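# Move the blue carton from the bookcase to the desk

## Task

Pull the blue carton out of the line of cartons on the bookcase and set it down on the desk. Every brown carton has to stay exactly where it was, neither displaced nor rotated. The robot must not tip over or finish leaning, or the task fails. The result only counts if it holds without the robot supporting anything at the end.

## Robot and tools

Robot: the LinearBot, an omnidirectional wheeled base with a vertical column about 1.75 m high. A carriage rides 1.0 m along the column (lift_m, 0 to 1, in metres, absolute). It holds two identical six-joint arms, left and right, each ending in a two-finger gripper. The arm bases sit roughly 0.57 m + lift_m above the floor, and carriage parts hang about 0.15 m below them. A hand reaches up to 0.78 m from its shoulder but only about 0.38 m below its arm base. A hand is about 0.16 m long and 0.1 m wide (0.14 m when open). Parked joints 1 to 6 are 0, 0.05, 0.05, 1.45, 0, 0; parked, the robot is about 0.95 m wide and 0.7 m long. Cameras: carriage_camera (fixed, facing forward, tilted about 20 degrees down), left_wrist_camera and right_wrist_camera (looking past the fingertips).

Frames: the base frame has its origin on the floor below the base centre, x forward, y left, z up. left_hand and right_hand are reported in it as the midpoint between that hand's pads, with quat_wxyz rotating base axes into hand axes (hand z along the fingers, y the opening direction; a hand pointing straight up with joints 1, 5, 6 at 0 reads (1, 0, 0, 0)). The odometry frame is the base frame where the scene began; base_odometry counts wheel turns only, so slip looks like travel; heading is positive leftward, -3.142 to 3.142. Hand readings can be off, more so at long reach.

execute_actions: argument actions is a list holding one action or none (empty list just reports state and images). An action may contain base, joints, or both; their motions begin together. base holds exactly one relative command, an offset from where the base last measured itself: translate_m (metres, forward positive, -2 to 2), strafe_m (metres, left positive, -2 to 2) or rotate_rad (radians, counter-clockwise positive, -6.3 to 6.3). joints is a map of absolute targets by name, each key named separately per arm: lift_m; left_joint1_rad -2.617 to 3.054 (vertical-axis swing, 0 forward, positive left); left_joint2_rad 0 to 3.141 (shoulder: 0 upper arm back and level, 1.57 upright, 3.14 forward and level); left_joint3_rad 0 to 3.141 (elbow, 0 folded, 3.14 straight); left_joint4_rad -1.57 to 1.57 (wrist pitch, positive lifts fingertips); left_joint5_rad -1.57 to 1.57 (wrist yaw, positive swings fingertips to the RIGHT, opposite to joint 1); left_joint6_rad -2.094 to 2.094 (roll about the finger axis, positive clockwise viewed from the forearm); left_gripper_m 0 to 0.093 (pad gap in metres). right_joint1_rad to right_joint6_rad and right_gripper_m work the same way. Omitted joints or base may keep pushing toward earlier targets without showing it. Optional cameras: list of carriage_camera, left_wrist_camera, right_wrist_camera or all; omitted/null means all, [] means none. Unknown keys, names or out-of-range values reject the whole call. If a result reports a stop, later motion calls in the same reply are skipped.

wait: seconds (0 to 10); no new command, returns state and images. zoom_image: camera plus region [x0, y0, x1, y1] in pixels from the top-left of that camera's latest full image, at most 504 by 504. read_manual: optional section "licences", only licence text. finished_scene: scene (integer, the current scene number) ends the scene irreversibly and reports success; let go and back away first. Replying without a tool call ends everything.

Result lines: base_status and joint_status per motion: "done" (base: wheels turned as asked, even if slipping; a tiny move can stop short yet say done), "off_target" (rested away from target, may still push), "contact_stop" or "time_out" (target dropped, holds where it stopped). "joint command not followed" with a "cause:" line means a self-collision check withheld that arm's targets (grippers still move); named joints then read "not_followed" and may be retried on later actions. To free a withheld empty arm, move it alone clear, then the other arm in a later action. on_its_own lists uncommanded behaviour; "held at" is a held target, not a position. motor_effort gives percent of maximum, bracketed value is the peak, with offset and noise; lift effort grows with load and dropping while lowering means a hand is resting on something; drive_wheels larger at rest than after free motion means the base presses on something. Joint torques are raw, offset and noisy. A holding gripper normally reads "off_target". "ARM HIT" flags a hard self-hit. MOTOR HOT appears from 75 °C; at 90 °C that arm halts 10 s, and at 100 °C its motors and gripper go limp and the arm drops (OVER-TEMPERATURE FAULT; keys read "limit_stop_at_motor_heat"; resend targets). Outstretched arms heat fast even empty.

Cautions: grip force here is only about 13 to 25 N per pad, so grasps are weak; a hand sags 10 to 17 cm under 1 kg and a fully stretched arm may not lift 1 kg. Loose objects can be nudged briefly by outside pushes. Arms and grippers never stop on contact; blocked arms keep pressing and snap to target when released. The base contact stop reacts late, may roll up to about 0.3 m after an arm touches something, and the lift may not notice a hand. After a blocked drive, back off about 0.2 m along the reverse direction (or turn back), repeating if needed. The column can strike table edges the base slips under; reversing into such an edge can topple the robot. Tipping risk rises with a high carriage, extended arms, loads, pulling, or sudden stops; nothing reports a lean except images. Never let the arms collide or press on each other. Avoid drops, slides, slams and hard pushes, especially against the brown cartons.

Each tool is called after "Call:" in YAML: its name, and indented under it one key for each argument.

## Session

Call:
execute_actions:
  actions: []

Scene clock: 0.00 s.
Joint torques (N m, as the arm reports them, + toward a larger angle): no reading
base_odometry: x=+0.000 y=+0.000 heading=+0.000 (m, m, rad; odometry frame)
base_status: not commanded
joint_positions: lift_m=+0.298 left_joint1_rad=-0.008 left_joint2_rad=+0.055 left_joint3_rad=+0.070 left_joint4_rad=+1.479 left_joint5_rad=-0.042 left_joint6_rad=+0.018 left_gripper_m=+0.094 right_joint1_rad=+0.024 right_joint2_rad=+0.066 right_joint3_rad=+0.020 right_joint4_rad=+1.420 right_joint5_rad=-0.007 right_joint6_rad=-0.007 right_gripper_m=+0.094
joint_status: not commanded
motor_effort: lift_m=+30 drive_wheels=+5 (%)
left_hand: x=+0.3001 y=+0.3192 z=+1.2998 quat_wxyz=(+0.999, -0.020, +0.039, +0.006) (m; base frame)
right_hand: x=+0.3323 y=-0.3096 z=+1.2840 quat_wxyz=(+0.995, -0.005, +0.098, +0.009) (m; base frame)
pictures: carriage_camera, left_wrist_camera, right_wrist_camera
Images, in order (width x height): carriage_camera 672x504, left_wrist_camera 672x504, right_wrist_camera 672x504.

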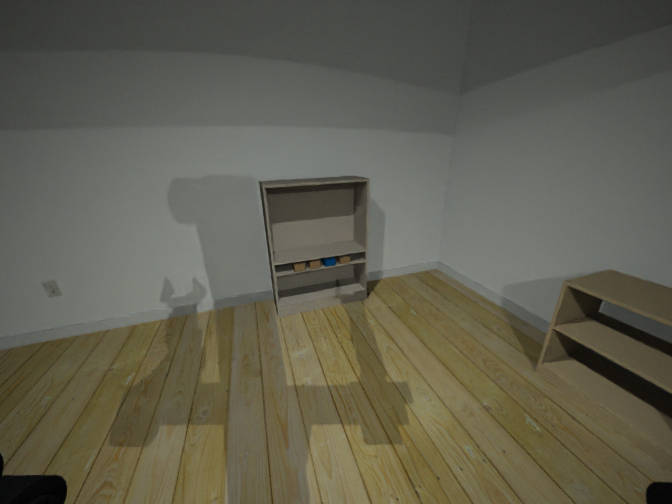

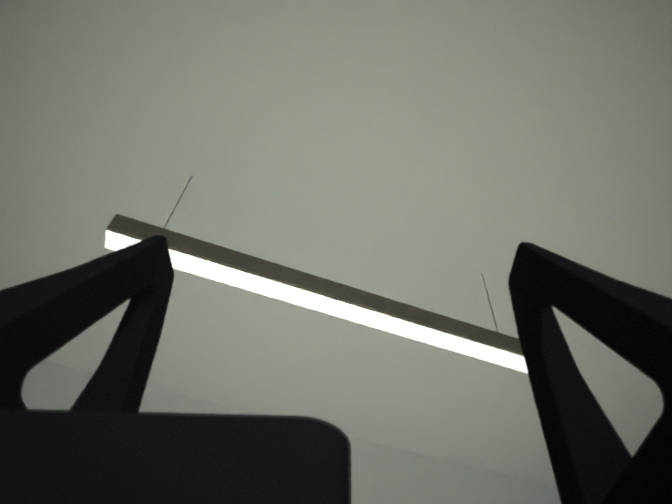

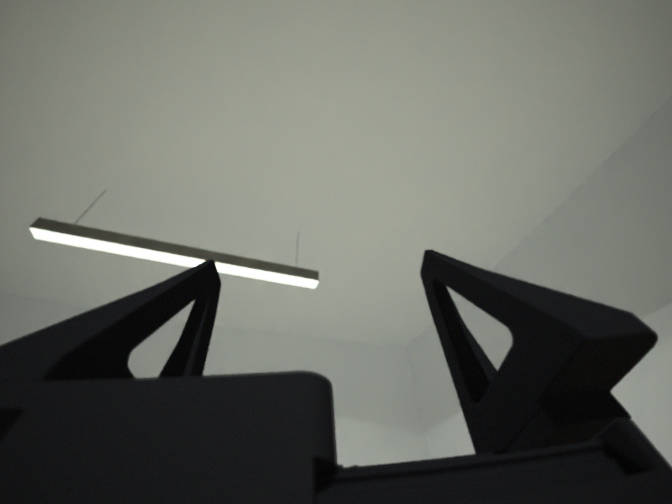

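Call:
zoom_image:
  camera: "carriage_camera"
  region: [240, 160, 400, 320]

Region (240, 160, 400, 320) of carriage_camera's 672x504 image, scaled by 3.150, with more detail than that image has.

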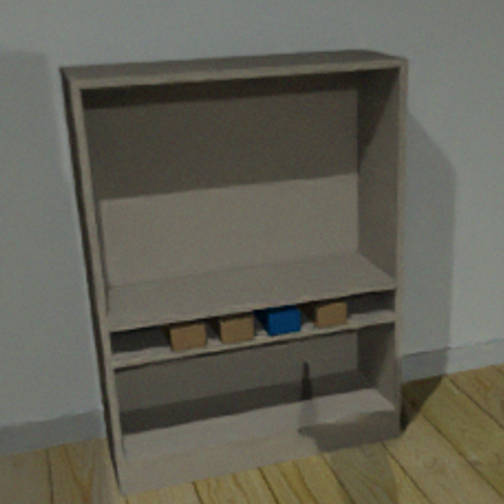

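Call:
execute_actions:
  actions:
    - {"base": {"translate_m": 1.0}}
  cameras: ["carriage_camera"]

Scene clock: 15.20 s.
Joint torques (N m, as the arm reports them, + toward a larger angle): left_arm=[ 0.1   4.06  5.31 -0.41 -0.02 -0.09] | right_arm=[-0.63  4.15  7.52  0.07  0.1   0.  ]
base_odometry: x=+1.000 y=+0.001 heading=+0.001 (m, m, rad; odometry frame)
base_status: done
joint_positions: lift_m=+0.298 left_joint1_rad=-0.008 left_joint2_rad=+0.055 left_joint3_rad=+0.070 left_joint4_rad=+1.478 left_joint5_rad=-0.042 left_joint6_rad=+0.018 left_gripper_m=+0.094 right_joint1_rad=+0.024 right_joint2_rad=+0.066 right_joint3_rad=+0.020 right_joint4_rad=+1.419 right_joint5_rad=-0.007 right_joint6_rad=-0.007 right_gripper_m=+0.094
joint_status: not commanded
motor_effort: lift_m=+30(30) drive_wheels=-6(31) (%)
left_hand: x=+0.3003 y=+0.3192 z=+1.2998 quat_wxyz=(+0.999, -0.020, +0.039, +0.006) (m; base frame)
right_hand: x=+0.3326 y=-0.3096 z=+1.2840 quat_wxyz=(+0.995, -0.005, +0.098, +0.009) (m; base frame)
pictures: carriage_camera
Images, in order (width x height): carriage_camera 672x504.

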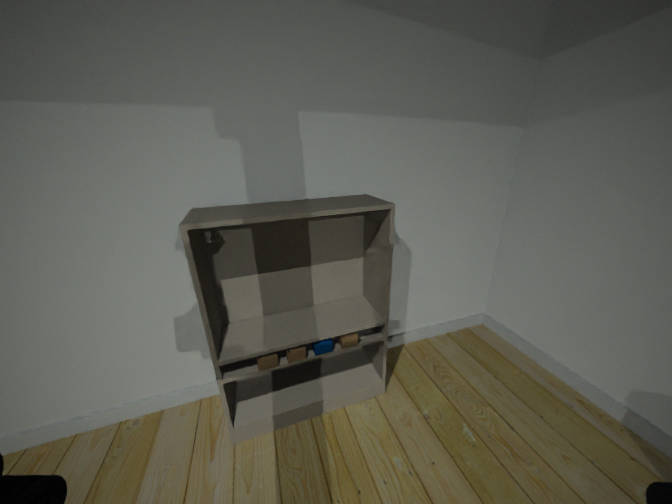

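Call:
execute_actions:
  actions:
    - {"base": {"rotate_rad": 0.37}, "joints": {"lift_m": 0.0}}
  cameras: ["carriage_camera"]

Call:
execute_actions:
  actions:
    - {"base": {"strafe_m": -0.14}}
  cameras: ["carriage_camera"]

Scene clock: 40.93 s.
Joint torques (N m, as the arm reports them, + toward a larger angle): left_arm=[ 0.11  4.09  5.25 -0.36  0.   -0.08] | right_arm=[-0.62  4.2   7.6   0.    0.08  0.  ]
base_odometry: x=+1.000 y=+0.001 heading=+0.371 (m, m, rad; odometry frame)
base_status: done
joint_positions: lift_m=+0.000 left_joint1_rad=-0.008 left_joint2_rad=+0.055 left_joint3_rad=+0.070 left_joint4_rad=+1.477 left_joint5_rad=-0.042 left_joint6_rad=+0.018 left_gripper_m=+0.094 right_joint1_rad=+0.024 right_joint2_rad=+0.066 right_joint3_rad=+0.020 right_joint4_rad=+1.420 right_joint5_rad=-0.007 right_joint6_rad=-0.007 right_gripper_m=+0.094
joint_status: all done
motor_effort: lift_m=+27(26) drive_wheels=+14(16) (%)
left_hand: x=+0.3006 y=+0.3192 z=+1.0016 quat_wxyz=(+0.999, -0.020, +0.040, +0.006) (m; base frame)
right_hand: x=+0.3325 y=-0.3096 z=+0.9858 quat_wxyz=(+0.995, -0.005, +0.098, +0.009) (m; base frame)
pictures: carriage_camera
Images, in order (width x height): carriage_camera 672x504.

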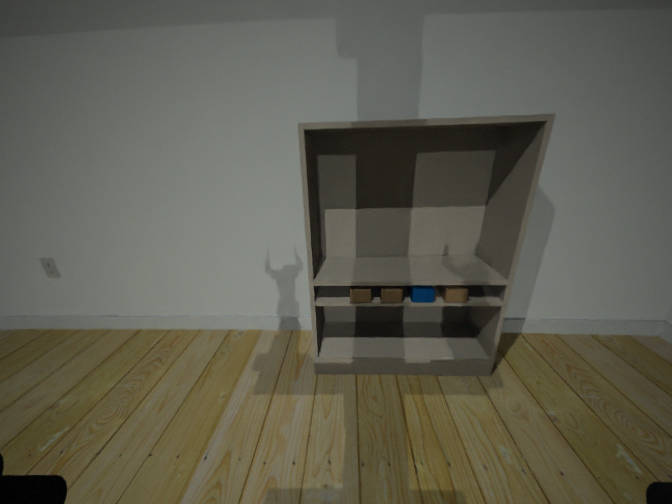

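Scene clock: 42.70 s.
Joint torques (N m, as the arm reports them, + toward a larger angle): left_arm=[ 0.13  4.07  5.28 -0.35 -0.01 -0.1 ] | right_arm=[-0.62  4.34  7.53  0.01  0.09  0.01]
base_odometry: x=+1.051 y=-0.129 heading=+0.372 (m, m, rad; odometry frame)
base_status: done
joint_positions: lift_m=+0.000 left_joint1_rad=-0.008 left_joint2_rad=+0.055 left_joint3_rad=+0.070 left_joint4_rad=+1.477 left_joint5_rad=-0.042 left_joint6_rad=+0.018 left_gripper_m=+0.094 right_joint1_rad=+0.024 right_joint2_rad=+0.066 right_joint3_rad=+0.020 right_joint4_rad=+1.420 right_joint5_rad=-0.007 right_joint6_rad=-0.007 right_gripper_m=+0.094
joint_status: not commanded
motor_effort: lift_m=+27(27) drive_wheels=-9(19) (%)
left_hand: x=+0.3006 y=+0.3192 z=+1.0016 quat_wxyz=(+0.999, -0.020, +0.040, +0.006) (m; base frame)
right_hand: x=+0.3325 y=-0.3096 z=+0.9858 quat_wxyz=(+0.995, -0.005, +0.098, +0.009) (m; base frame)
pictures: carriage_camera
Images, in order (width x height): carriage_camera 672x504.

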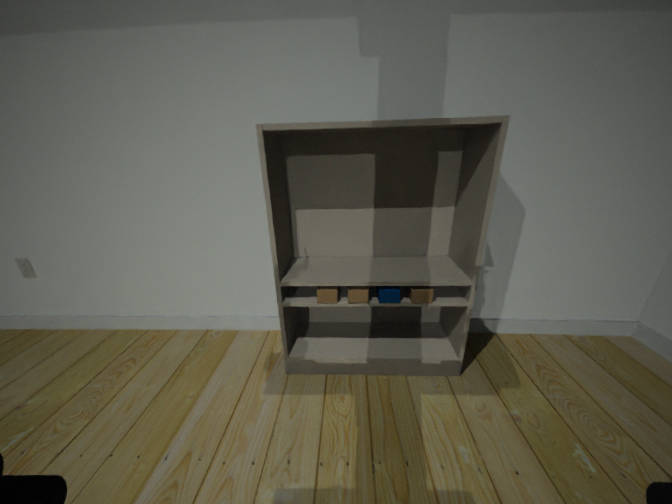

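Call:
execute_actions:
  actions:
    - {"base": {"strafe_m": 0.1}, "joints": {"right_joint2_rad": 3.0, "right_joint3_rad": 1.55, "right_joint4_rad": 1.45}}

Scene clock: 56.10 s.
Joint torques (N m, as the arm reports them, + toward a larger angle): left_arm=[ 0.17  4.    5.37 -0.38  0.02 -0.09] | right_arm=[ -0.74 -14.95   5.84   2.42   0.08   0.01]
base_odometry: x=+1.015 y=-0.036 heading=+0.371 (m, m, rad; odometry frame)
base_status: done
joint_positions: lift_m=+0.000 left_joint1_rad=-0.008 left_joint2_rad=+0.055 left_joint3_rad=+0.070 left_joint4_rad=+1.477 left_joint5_rad=-0.042 left_joint6_rad=+0.018 left_gripper_m=+0.094 right_joint1_rad=+0.024 right_joint2_rad=+2.996 right_joint3_rad=+1.548 right_joint4_rad=+1.438 right_joint5_rad=-0.007 right_joint6_rad=-0.007 right_gripper_m=+0.094
joint_status: all done
motor_effort: lift_m=+27(27) drive_wheels=+1(17) (%)
left_hand: x=+0.3005 y=+0.3192 z=+1.0016 quat_wxyz=(+0.999, -0.020, +0.040, +0.006) (m; base frame)
right_hand: x=+0.8969 y=-0.2959 z=+0.4785 quat_wxyz=(+0.704, -0.014, +0.710, +0.008) (m; base frame)
pictures: carriage_camera, left_wrist_camera, right_wrist_camera
Images, in order (width x height): carriage_camera 672x504, left_wrist_camera 672x504, right_wrist_camera 672x504.

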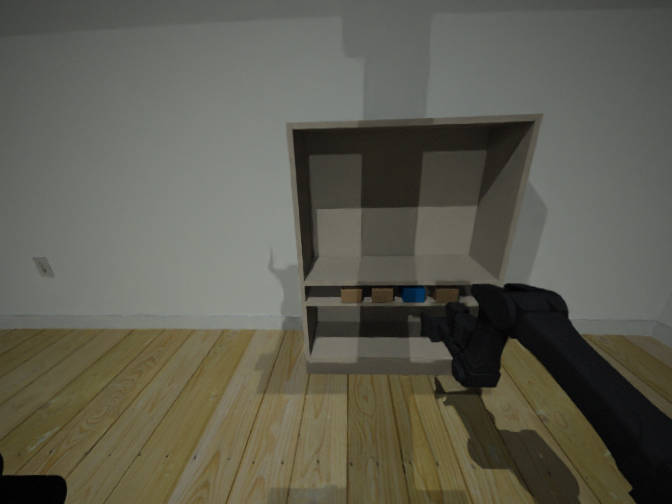

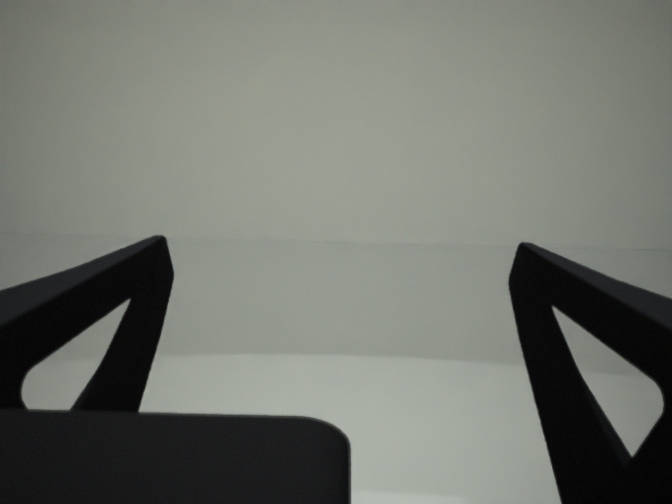

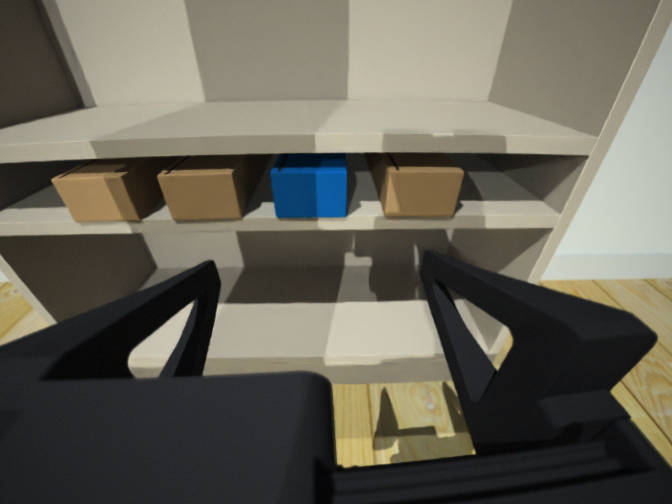

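Call:
execute_actions:
  actions:
    - {"base": {"translate_m": 0.2}, "joints": {"right_joint2_rad": 3.14, "right_joint3_rad": 1.6, "right_joint4_rad": 1.4}}
  cameras: ["right_wrist_camera", "carriage_camera"]

Scene clock: 66.87 s.
Joint torques (N m, as the arm reports them, + toward a larger angle): left_arm=[ 0.15  3.91  5.31 -0.36 -0.01 -0.08] | right_arm=[ -0.6  -14.85   5.35   2.33   0.07   0.  ]
base_odometry: x=+1.201 y=+0.036 heading=+0.371 (m, m, rad; odometry frame)
base_status: done
joint_positions: lift_m=+0.000 left_joint1_rad=-0.008 left_joint2_rad=+0.055 left_joint3_rad=+0.070 left_joint4_rad=+1.477 left_joint5_rad=-0.042 left_joint6_rad=+0.018 left_gripper_m=+0.094 right_joint1_rad=+0.024 right_joint2_rad=+3.139 right_joint3_rad=+1.594 right_joint4_rad=+1.398 right_joint5_rad=-0.007 right_joint6_rad=-0.007 right_gripper_m=+0.094
joint_status: all done
motor_effort: lift_m=+28(28) drive_wheels=-5(22) (%)
left_hand: x=+0.3005 y=+0.3192 z=+1.0016 quat_wxyz=(+0.999, -0.020, +0.040, +0.006) (m; base frame)
right_hand: x=+0.8738 y=-0.2965 z=+0.3996 quat_wxyz=(+0.653, -0.014, +0.757, +0.008) (m; base frame)
pictures: carriage_camera, right_wrist_camera
Images, in order (width x height): carriage_camera 672x504, right_wrist_camera 672x504.

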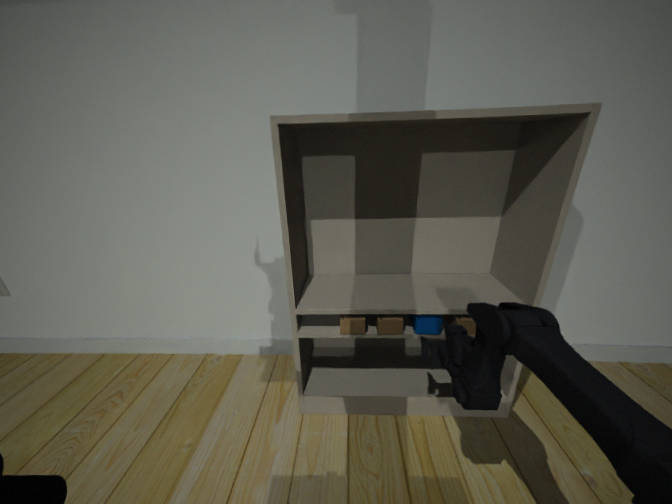

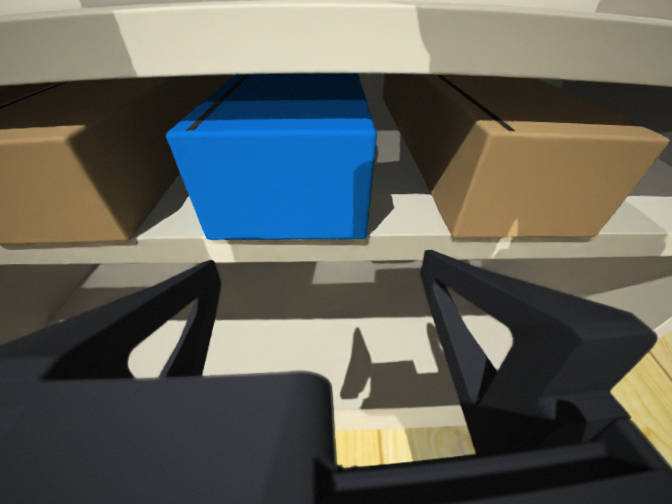

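Call:
execute_actions:
  actions:
    - {"base": {"strafe_m": 0.02}}
  cameras: []

Call:
execute_actions:
  actions:
    - {"base": {"translate_m": 0.05}}
  cameras: ["right_wrist_camera"]

Scene clock: 76.67 s.
Joint torques (N m, as the arm reports them, + toward a larger angle): left_arm=[ 0.09  4.11  5.36 -0.38 -0.01 -0.11] | right_arm=[ -0.61 -14.85   5.17   2.3    0.08   0.  ]
base_odometry: x=+1.194 y=+0.055 heading=+0.370 (m, m, rad; odometry frame)
base_status: done
joint_positions: lift_m=+0.000 left_joint1_rad=-0.008 left_joint2_rad=+0.055 left_joint3_rad=+0.070 left_joint4_rad=+1.477 left_joint5_rad=-0.042 left_joint6_rad=+0.018 left_gripper_m=+0.094 right_joint1_rad=+0.024 right_joint2_rad=+3.139 right_joint3_rad=+1.594 right_joint4_rad=+1.400 right_joint5_rad=-0.007 right_joint6_rad=-0.007 right_gripper_m=+0.094
joint_status: not commanded
motor_effort: lift_m=+28(28) drive_wheels=-4(16) (%)
left_hand: x=+0.3005 y=+0.3192 z=+1.0016 quat_wxyz=(+0.999, -0.020, +0.040, +0.006) (m; base frame)
right_hand: x=+0.8739 y=-0.2967 z=+0.4001 quat_wxyz=(+0.654, -0.014, +0.756, +0.008) (m; base frame)
pictures: none
No camera images: the call's "cameras" was empty. Leave "cameras" out to get every camera's image.

Scene clock: 77.93 s.
Joint torques (N m, as the arm reports them, + toward a larger angle): left_arm=[ 0.05  3.95  5.24 -0.36 -0.02 -0.1 ] | right_arm=[ -2.14 -14.3   11.31   1.38  -0.55   0.14]
base_odometry: x=+1.240 y=+0.073 heading=+0.371 (m, m, rad; odometry frame)
base_status: translate_m contact_stop (by the wheels' count: +0.049 of +0.050)
joint_positions: lift_m=+0.000 left_joint1_rad=-0.008 left_joint2_rad=+0.055 left_joint3_rad=+0.070 left_joint4_rad=+1.476 left_joint5_rad=-0.042 left_joint6_rad=+0.018 left_gripper_m=+0.094 right_joint1_rad=+0.042 right_joint2_rad=+3.139 right_joint3_rad=+1.512 right_joint4_rad=+1.499 right_joint5_rad=+0.052 right_joint6_rad=-0.018 right_gripper_m=+0.094
joint_status: not commanded
motor_effort: lift_m=+28(28) drive_wheels=+11(17) (%)
left_hand: x=+0.3007 y=+0.3192 z=+1.0016 quat_wxyz=(+0.999, -0.020, +0.040, +0.006) (m; base frame)
right_hand: x=+0.8542 y=-0.2969 z=+0.3997 quat_wxyz=(+0.660, -0.006, +0.751, -0.012) (m; base frame)
pictures: right_wrist_camera
Images, in order (width x height): right_wrist_camera 672x504.

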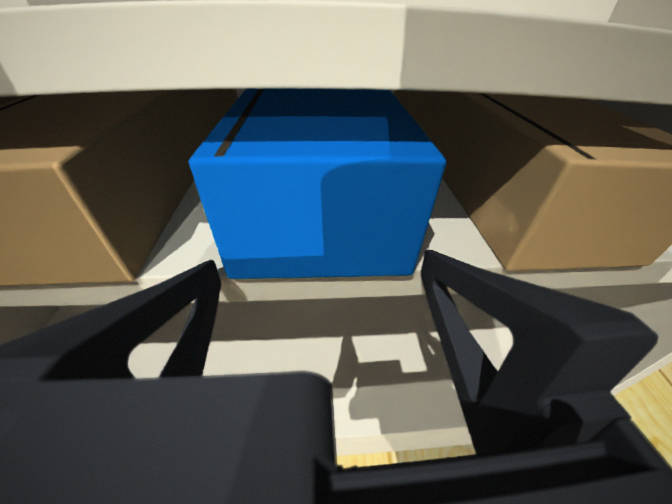

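Call:
execute_actions:
  actions:
    - {"base": {"translate_m": -0.06}}
  cameras: []

Call:
execute_actions:
  actions:
    - {"joints": {"lift_m": 0.03}}
  cameras: ["right_wrist_camera"]

Scene clock: 82.90 s.
Joint torques (N m, as the arm reports them, + toward a larger angle): left_arm=[ 0.16  4.08  5.34 -0.36 -0.03 -0.08] | right_arm=[ -1.35 -14.69   5.68   2.14  -0.04   0.11]
base_odometry: x=+1.185 y=+0.051 heading=+0.370 (m, m, rad; odometry frame)
base_status: done
joint_positions: lift_m=+0.000 left_joint1_rad=-0.008 left_joint2_rad=+0.055 left_joint3_rad=+0.070 left_joint4_rad=+1.476 left_joint5_rad=-0.042 left_joint6_rad=+0.018 left_gripper_m=+0.094 right_joint1_rad=+0.033 right_joint2_rad=+3.139 right_joint3_rad=+1.587 right_joint4_rad=+1.417 right_joint5_rad=+0.005 right_joint6_rad=-0.018 right_gripper_m=+0.094
joint_status: not commanded
motor_effort: lift_m=+28(28) drive_wheels=-2(12) (%)
left_hand: x=+0.3007 y=+0.3192 z=+1.0016 quat_wxyz=(+0.999, -0.020, +0.040, +0.006) (m; base frame)
right_hand: x=+0.8726 y=-0.2936 z=+0.4024 quat_wxyz=(+0.658, -0.017, +0.753, +0.003) (m; base frame)
pictures: none
No camera images: the call's "cameras" was empty. Leave "cameras" out to get every camera's image.

Scene clock: 83.53 s.
Joint torques (N m, as the arm reports them, + toward a larger angle): left_arm=[ 0.11  4.12  5.28 -0.39  0.   -0.08] | right_arm=[ -1.34 -14.46   5.66   2.17  -0.03   0.1 ]
base_odometry: x=+1.185 y=+0.051 heading=+0.370 (m, m, rad; odometry frame)
base_status: not commanded
joint_positions: lift_m=+0.030 left_joint1_rad=-0.008 left_joint2_rad=+0.055 left_joint3_rad=+0.070 left_joint4_rad=+1.477 left_joint5_rad=-0.042 left_joint6_rad=+0.018 left_gripper_m=+0.094 right_joint1_rad=+0.033 right_joint2_rad=+3.135 right_joint3_rad=+1.589 right_joint4_rad=+1.410 right_joint5_rad=+0.005 right_joint6_rad=-0.018 right_gripper_m=+0.094
joint_status: all done
motor_effort: lift_m=+32(39) drive_wheels=-1(2) (%)
left_hand: x=+0.3006 y=+0.3192 z=+1.0313 quat_wxyz=(+0.999, -0.020, +0.040, +0.006) (m; base frame)
right_hand: x=+0.8739 y=-0.2935 z=+0.4332 quat_wxyz=(+0.657, -0.017, +0.753, +0.003) (m; base frame)
pictures: right_wrist_camera
Images, in order (width x height): right_wrist_camera 672x504.

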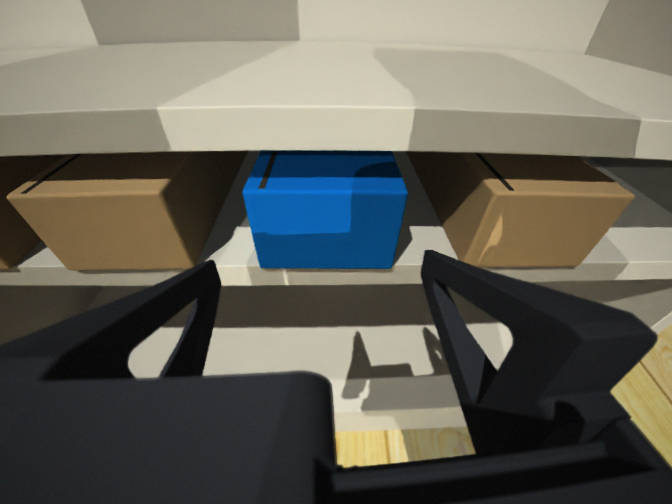

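Centered. Advance.

Call:
execute_actions:
  actions:
    - {"base": {"translate_m": 0.06}}
  cameras: ["right_wrist_camera"]

Scene clock: 86.67 s.
Joint torques (N m, as the arm reports them, + toward a larger angle): left_arm=[ 0.06  4.07  5.38 -0.36  0.   -0.11] | right_arm=[ -1.33 -14.5    5.63   2.24  -0.03   0.1 ]
base_odometry: x=+1.240 y=+0.073 heading=+0.371 (m, m, rad; odometry frame)
base_status: done
joint_positions: lift_m=+0.030 left_joint1_rad=-0.008 left_joint2_rad=+0.055 left_joint3_rad=+0.070 left_joint4_rad=+1.477 left_joint5_rad=-0.042 left_joint6_rad=+0.018 left_gripper_m=+0.094 right_joint1_rad=+0.033 right_joint2_rad=+3.135 right_joint3_rad=+1.589 right_joint4_rad=+1.409 right_joint5_rad=+0.004 right_joint6_rad=-0.018 right_gripper_m=+0.094
joint_status: not commanded
motor_effort: lift_m=+32(32) drive_wheels=-5(15) (%)
left_hand: x=+0.3006 y=+0.3192 z=+1.0313 quat_wxyz=(+0.999, -0.020, +0.040, +0.006) (m; base frame)
right_hand: x=+0.8739 y=-0.2934 z=+0.4330 quat_wxyz=(+0.657, -0.018, +0.754, +0.003) (m; base frame)
pictures: right_wrist_camera
Images, in order (width x height): right_wrist_camera 672x504.

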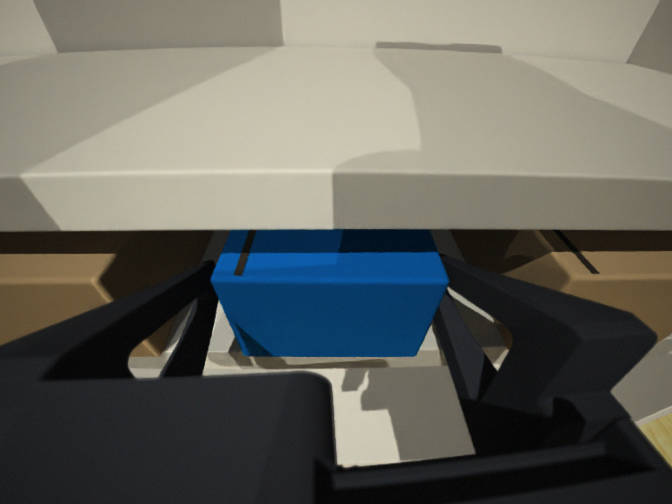

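Call:
execute_actions:
  actions:
    - {"base": {"translate_m": 0.025}}
  cameras: ["right_wrist_camera"]

Scene clock: 93.37 s.
Joint torques (N m, as the arm reports them, + toward a larger angle): left_arm=[ 0.19  4.12  5.44 -0.35  0.01 -0.11] | right_arm=[ -1.28 -14.59   5.7    2.21   0.     0.1 ]
base_odometry: x=+1.264 y=+0.083 heading=+0.372 (m, m, rad; odometry frame)
base_status: done
joint_positions: lift_m=+0.030 left_joint1_rad=-0.008 left_joint2_rad=+0.055 left_joint3_rad=+0.070 left_joint4_rad=+1.477 left_joint5_rad=-0.042 left_joint6_rad=+0.018 left_gripper_m=+0.094 right_joint1_rad=+0.031 right_joint2_rad=+3.135 right_joint3_rad=+1.589 right_joint4_rad=+1.408 right_joint5_rad=+0.004 right_joint6_rad=-0.018 right_gripper_m=+0.094
joint_status: not commanded
motor_effort: lift_m=+32(32) drive_wheels=+8(19) (%)
left_hand: x=+0.3004 y=+0.3192 z=+1.0313 quat_wxyz=(+0.999, -0.020, +0.040, +0.006) (m; base frame)
right_hand: x=+0.8739 y=-0.2942 z=+0.4327 quat_wxyz=(+0.657, -0.017, +0.754, +0.003) (m; base frame)
pictures: right_wrist_camera
Images, in order (width x height): right_wrist_camera 672x504.

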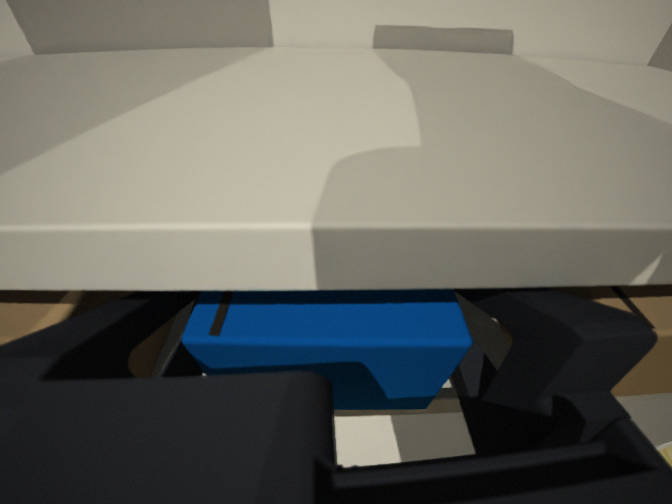

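Call:
execute_actions:
  actions:
    - {"joints": {"right_gripper_m": 0.0}}
  cameras: ["right_wrist_camera"]

Call:
execute_actions:
  actions:
    - {"base": {"translate_m": -0.3}}
  cameras: ["right_wrist_camera", "carriage_camera"]

Scene clock: 97.50 s.
Joint torques (N m, as the arm reports them, + toward a larger angle): left_arm=[ 0.09  4.03  5.27 -0.38  0.01 -0.09] | right_arm=[ -1.23 -14.47   5.63   2.23  -0.03   0.09]
base_odometry: x=+1.264 y=+0.083 heading=+0.372 (m, m, rad; odometry frame)
base_status: not commanded
joint_positions: lift_m=+0.030 left_joint1_rad=-0.008 left_joint2_rad=+0.055 left_joint3_rad=+0.070 left_joint4_rad=+1.477 left_joint5_rad=-0.042 left_joint6_rad=+0.018 left_gripper_m=+0.094 right_joint1_rad=+0.031 right_joint2_rad=+3.135 right_joint3_rad=+1.589 right_joint4_rad=+1.408 right_joint5_rad=+0.003 right_joint6_rad=-0.017 right_gripper_m=+0.086
joint_status: right_gripper_m off_target (ended at +0.086, target +0.000)
motor_effort: lift_m=+32(32) drive_wheels=+8(8) (%)
left_hand: x=+0.3004 y=+0.3192 z=+1.0313 quat_wxyz=(+0.999, -0.020, +0.040, +0.006) (m; base frame)
right_hand: x=+0.8739 y=-0.2942 z=+0.4327 quat_wxyz=(+0.657, -0.017, +0.754, +0.004) (m; base frame)
pictures: right_wrist_camera
Images, in order (width x height): right_wrist_camera 672x504.

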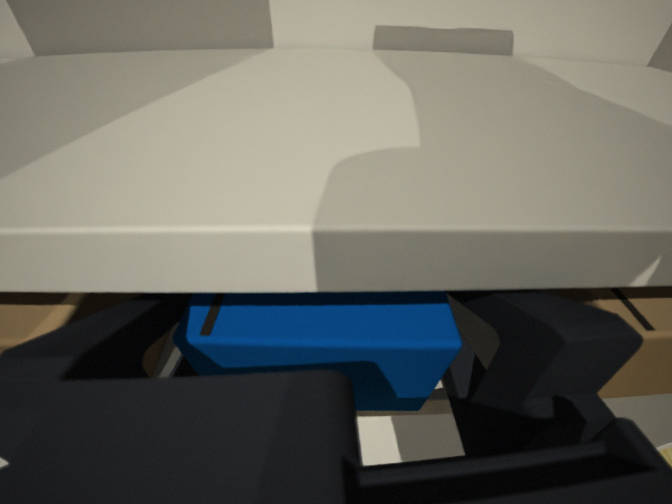

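Scene clock: 99.97 s.
Joint torques (N m, as the arm reports them, + toward a larger angle): left_arm=[ 0.13  4.12  5.37 -0.38 -0.02 -0.09] | right_arm=[ -1.1  -14.61   5.51   2.41   0.     0.09]
base_odometry: x=+0.984 y=-0.026 heading=+0.372 (m, m, rad; odometry frame)
base_status: done
joint_positions: lift_m=+0.030 left_joint1_rad=-0.008 left_joint2_rad=+0.055 left_joint3_rad=+0.070 left_joint4_rad=+1.477 left_joint5_rad=-0.042 left_joint6_rad=+0.018 left_gripper_m=+0.094 right_joint1_rad=+0.030 right_joint2_rad=+3.135 right_joint3_rad=+1.589 right_joint4_rad=+1.397 right_joint5_rad=+0.001 right_joint6_rad=-0.016 right_gripper_m=+0.086
joint_status: not commanded
motor_effort: lift_m=+32(32) drive_wheels=-1(21) (%)
left_hand: x=+0.3005 y=+0.3192 z=+1.0313 quat_wxyz=(+0.999, -0.020, +0.040, +0.006) (m; base frame)
right_hand: x=+0.8735 y=-0.2945 z=+0.4301 quat_wxyz=(+0.653, -0.017, +0.758, +0.004) (m; base frame)
pictures: carriage_camera, right_wrist_camera
Images, in order (width x height): carriage_camera 672x504, right_wrist_camera 672x504.

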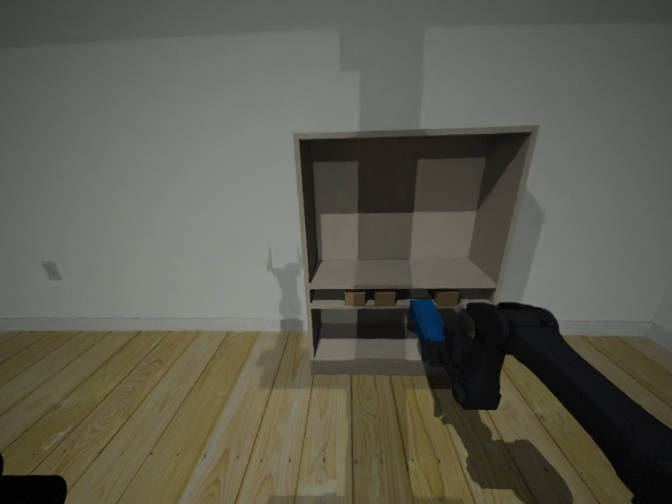

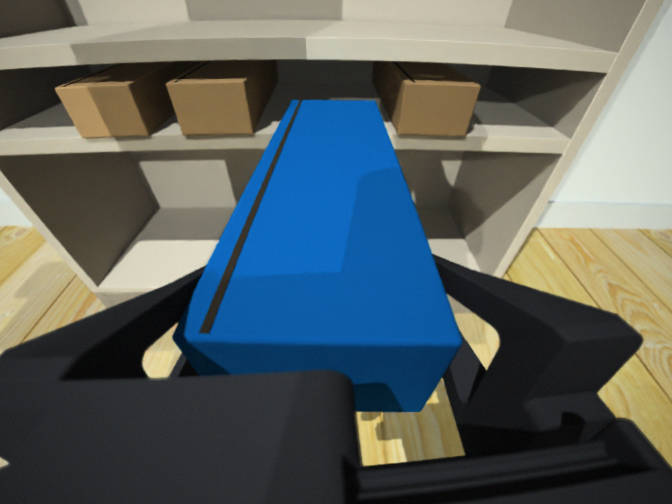

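Call:
execute_actions:
  actions:
    - {"base": {"rotate_rad": 1.6}, "joints": {"lift_m": 0.3}}
  cameras: ["right_wrist_camera", "carriage_camera"]

Scene clock: 107.70 s.
Joint torques (N m, as the arm reports them, + toward a larger angle): left_arm=[ 0.12  4.06  5.35 -0.36 -0.01 -0.09] | right_arm=[ -0.3  -14.9    5.28   2.44   0.03   0.  ]
base_odometry: x=+0.984 y=-0.026 heading=+1.972 (m, m, rad; odometry frame)
base_status: done
joint_positions: lift_m=+0.300 left_joint1_rad=-0.008 left_joint2_rad=+0.055 left_joint3_rad=+0.070 left_joint4_rad=+1.474 left_joint5_rad=-0.041 left_joint6_rad=+0.018 left_gripper_m=+0.094 right_joint1_rad=+0.022 right_joint2_rad=+3.139 right_joint3_rad=+1.590 right_joint4_rad=+1.384 right_joint5_rad=-0.002 right_joint6_rad=-0.007 right_gripper_m=+0.086
joint_status: all done
motor_effort: lift_m=+31(37) drive_wheels=+11(27) (%)
left_hand: x=+0.3012 y=+0.3191 z=+1.3013 quat_wxyz=(+0.999, -0.020, +0.041, +0.006) (m; base frame)
right_hand: x=+0.8724 y=-0.2988 z=+0.6951 quat_wxyz=(+0.647, -0.012, +0.763, +0.005) (m; base frame)
pictures: carriage_camera, right_wrist_camera
Images, in order (width x height): carriage_camera 672x504, right_wrist_camera 672x504.

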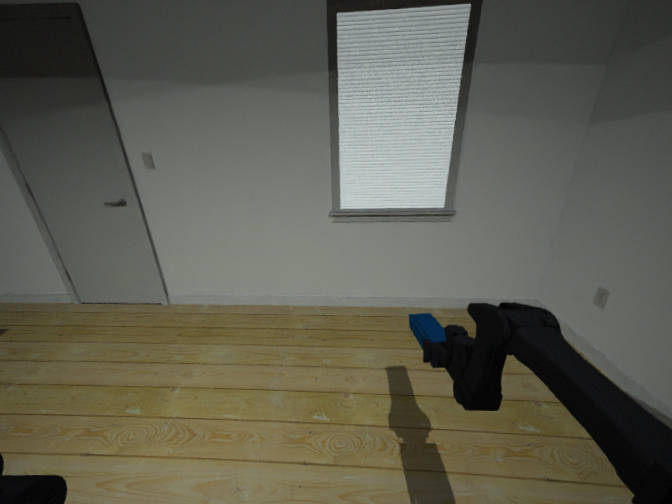

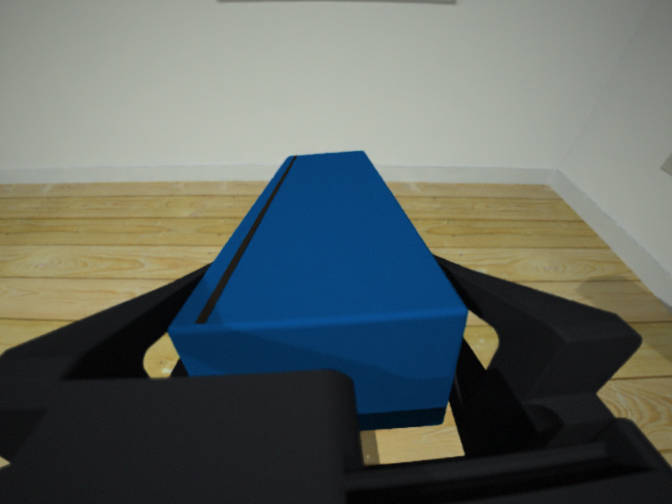

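Call:
execute_actions:
  actions:
    - {"base": {"rotate_rad": 1.4}}
  cameras: ["right_wrist_camera", "carriage_camera"]

Scene clock: 113.60 s.
Joint torques (N m, as the arm reports them, + toward a larger angle): left_arm=[ 0.15  3.96  5.46 -0.35 -0.03 -0.11] | right_arm=[ -0.62 -14.95   5.51   2.46   0.03   0.01]
base_odometry: x=+0.984 y=-0.026 heading=-2.912 (m, m, rad; odometry frame)
base_status: done
joint_positions: lift_m=+0.300 left_joint1_rad=-0.008 left_joint2_rad=+0.055 left_joint3_rad=+0.070 left_joint4_rad=+1.474 left_joint5_rad=-0.041 left_joint6_rad=+0.018 left_gripper_m=+0.094 right_joint1_rad=+0.023 right_joint2_rad=+3.139 right_joint3_rad=+1.590 right_joint4_rad=+1.384 right_joint5_rad=-0.003 right_joint6_rad=-0.007 right_gripper_m=+0.086
joint_status: not commanded
motor_effort: lift_m=+31(31) drive_wheels=+11(21) (%)
left_hand: x=+0.3012 y=+0.3191 z=+1.3013 quat_wxyz=(+0.999, -0.020, +0.041, +0.006) (m; base frame)
right_hand: x=+0.8724 y=-0.2979 z=+0.6951 quat_wxyz=(+0.647, -0.013, +0.763, +0.006) (m; base frame)
pictures: carriage_camera, right_wrist_camera
Images, in order (width x height): carriage_camera 672x504, right_wrist_camera 672x504.

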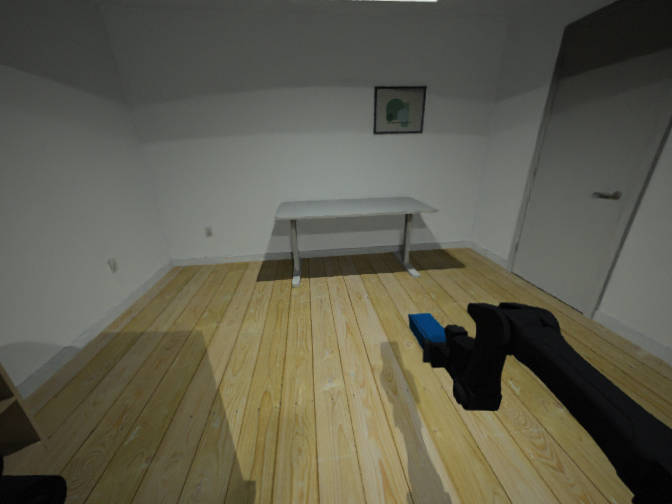

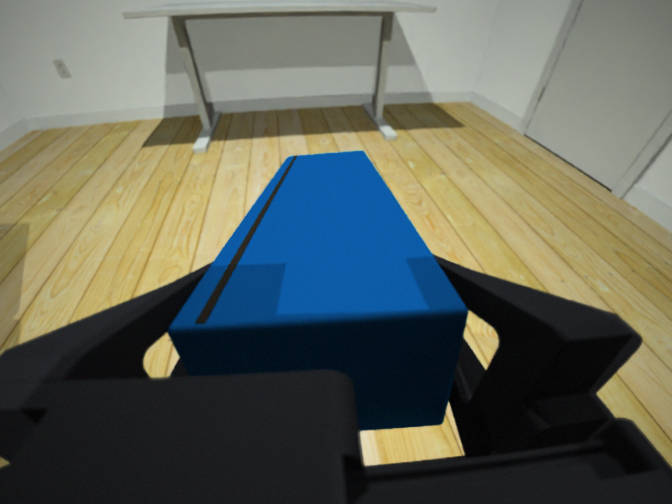

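Call:
execute_actions:
  actions:
    - {"base": {"translate_m": 1.9}, "joints": {"lift_m": 0.5}}
  cameras: ["right_wrist_camera", "carriage_camera"]

Scene clock: 125.33 s.
Joint torques (N m, as the arm reports them, + toward a larger angle): left_arm=[ 0.07  4.04  5.37 -0.32  0.02 -0.08] | right_arm=[ -0.53 -14.83   5.1    2.4    0.04   0.  ]
base_odometry: x=-0.865 y=-0.462 heading=-2.911 (m, m, rad; odometry frame)
base_status: done
joint_positions: lift_m=+0.500 left_joint1_rad=-0.008 left_joint2_rad=+0.055 left_joint3_rad=+0.070 left_joint4_rad=+1.475 left_joint5_rad=-0.041 left_joint6_rad=+0.018 left_gripper_m=+0.094 right_joint1_rad=+0.023 right_joint2_rad=+3.139 right_joint3_rad=+1.590 right_joint4_rad=+1.386 right_joint5_rad=-0.003 right_joint6_rad=-0.007 right_gripper_m=+0.086
joint_status: all done
motor_effort: lift_m=+32(39) drive_wheels=-10(30) (%)
left_hand: x=+0.3010 y=+0.3191 z=+1.5012 quat_wxyz=(+0.999, -0.020, +0.041, +0.006) (m; base frame)
right_hand: x=+0.8725 y=-0.2979 z=+0.8956 quat_wxyz=(+0.648, -0.013, +0.762, +0.006) (m; base frame)
pictures: carriage_camera, right_wrist_camera
Images, in order (width x height): carriage_camera 672x504, right_wrist_camera 672x504.

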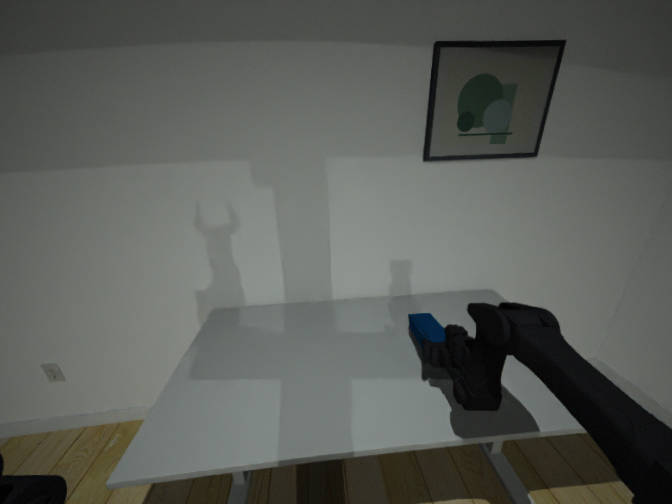

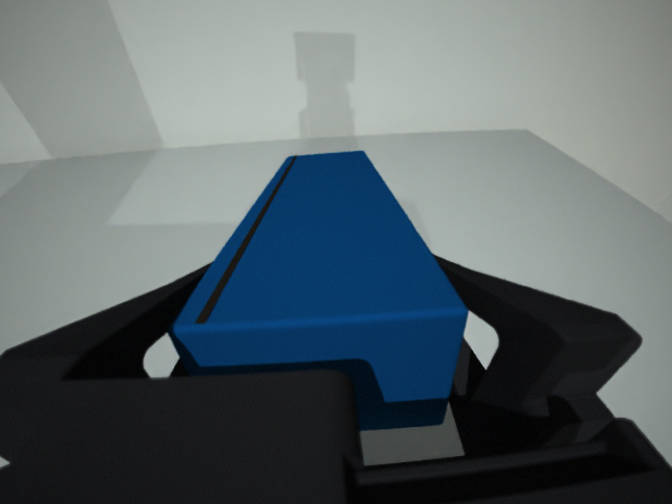

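Call:
execute_actions:
  actions:
    - {"joints": {"lift_m": 0.4}}
  cameras: ["right_wrist_camera", "carriage_camera"]

Scene clock: 129.67 s.
Joint torques (N m, as the arm reports them, + toward a larger angle): left_arm=[ 0.07  4.02  5.4  -0.35  0.   -0.09] | right_arm=[ -0.5  -14.78   5.41   2.38   0.04   0.  ]
base_odometry: x=-0.865 y=-0.462 heading=-2.911 (m, m, rad; odometry frame)
base_status: not commanded
joint_positions: lift_m=+0.400 left_joint1_rad=-0.008 left_joint2_rad=+0.055 left_joint3_rad=+0.070 left_joint4_rad=+1.475 left_joint5_rad=-0.041 left_joint6_rad=+0.018 left_gripper_m=+0.094 right_joint1_rad=+0.023 right_joint2_rad=+3.138 right_joint3_rad=+1.590 right_joint4_rad=+1.393 right_joint5_rad=-0.003 right_joint6_rad=-0.007 right_gripper_m=+0.086
joint_status: all done
motor_effort: lift_m=+28(29) drive_wheels=-8(9) (%)
left_hand: x=+0.3010 y=+0.3191 z=+1.4015 quat_wxyz=(+0.999, -0.020, +0.041, +0.006) (m; base frame)
right_hand: x=+0.8729 y=-0.2979 z=+0.7978 quat_wxyz=(+0.650, -0.013, +0.760, +0.006) (m; base frame)
pictures: carriage_camera, right_wrist_camera
Images, in order (width x height): carriage_camera 672x504, right_wrist_camera 672x504.

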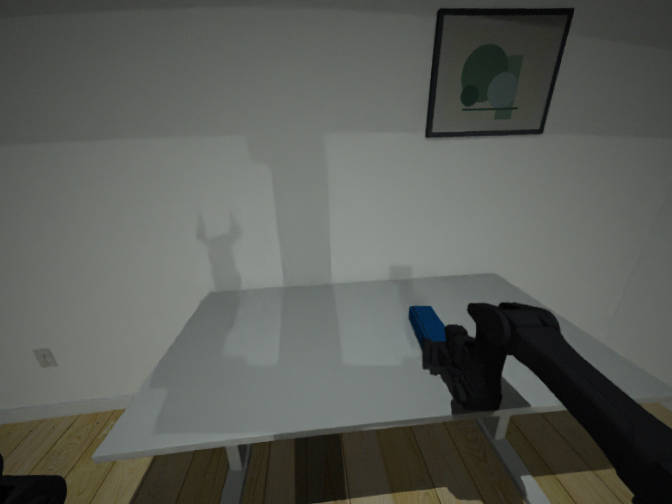

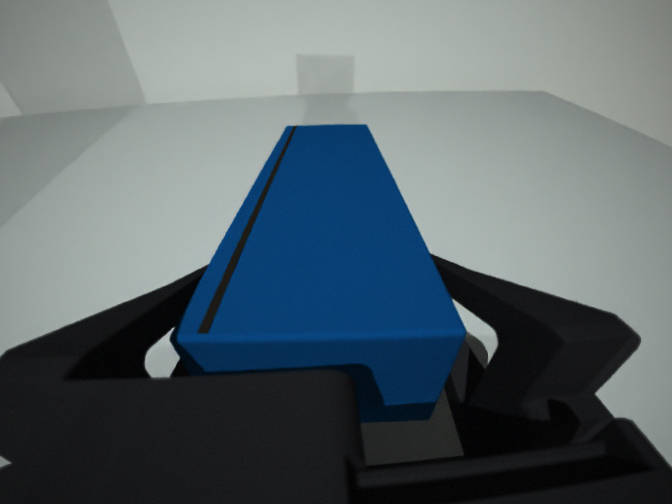

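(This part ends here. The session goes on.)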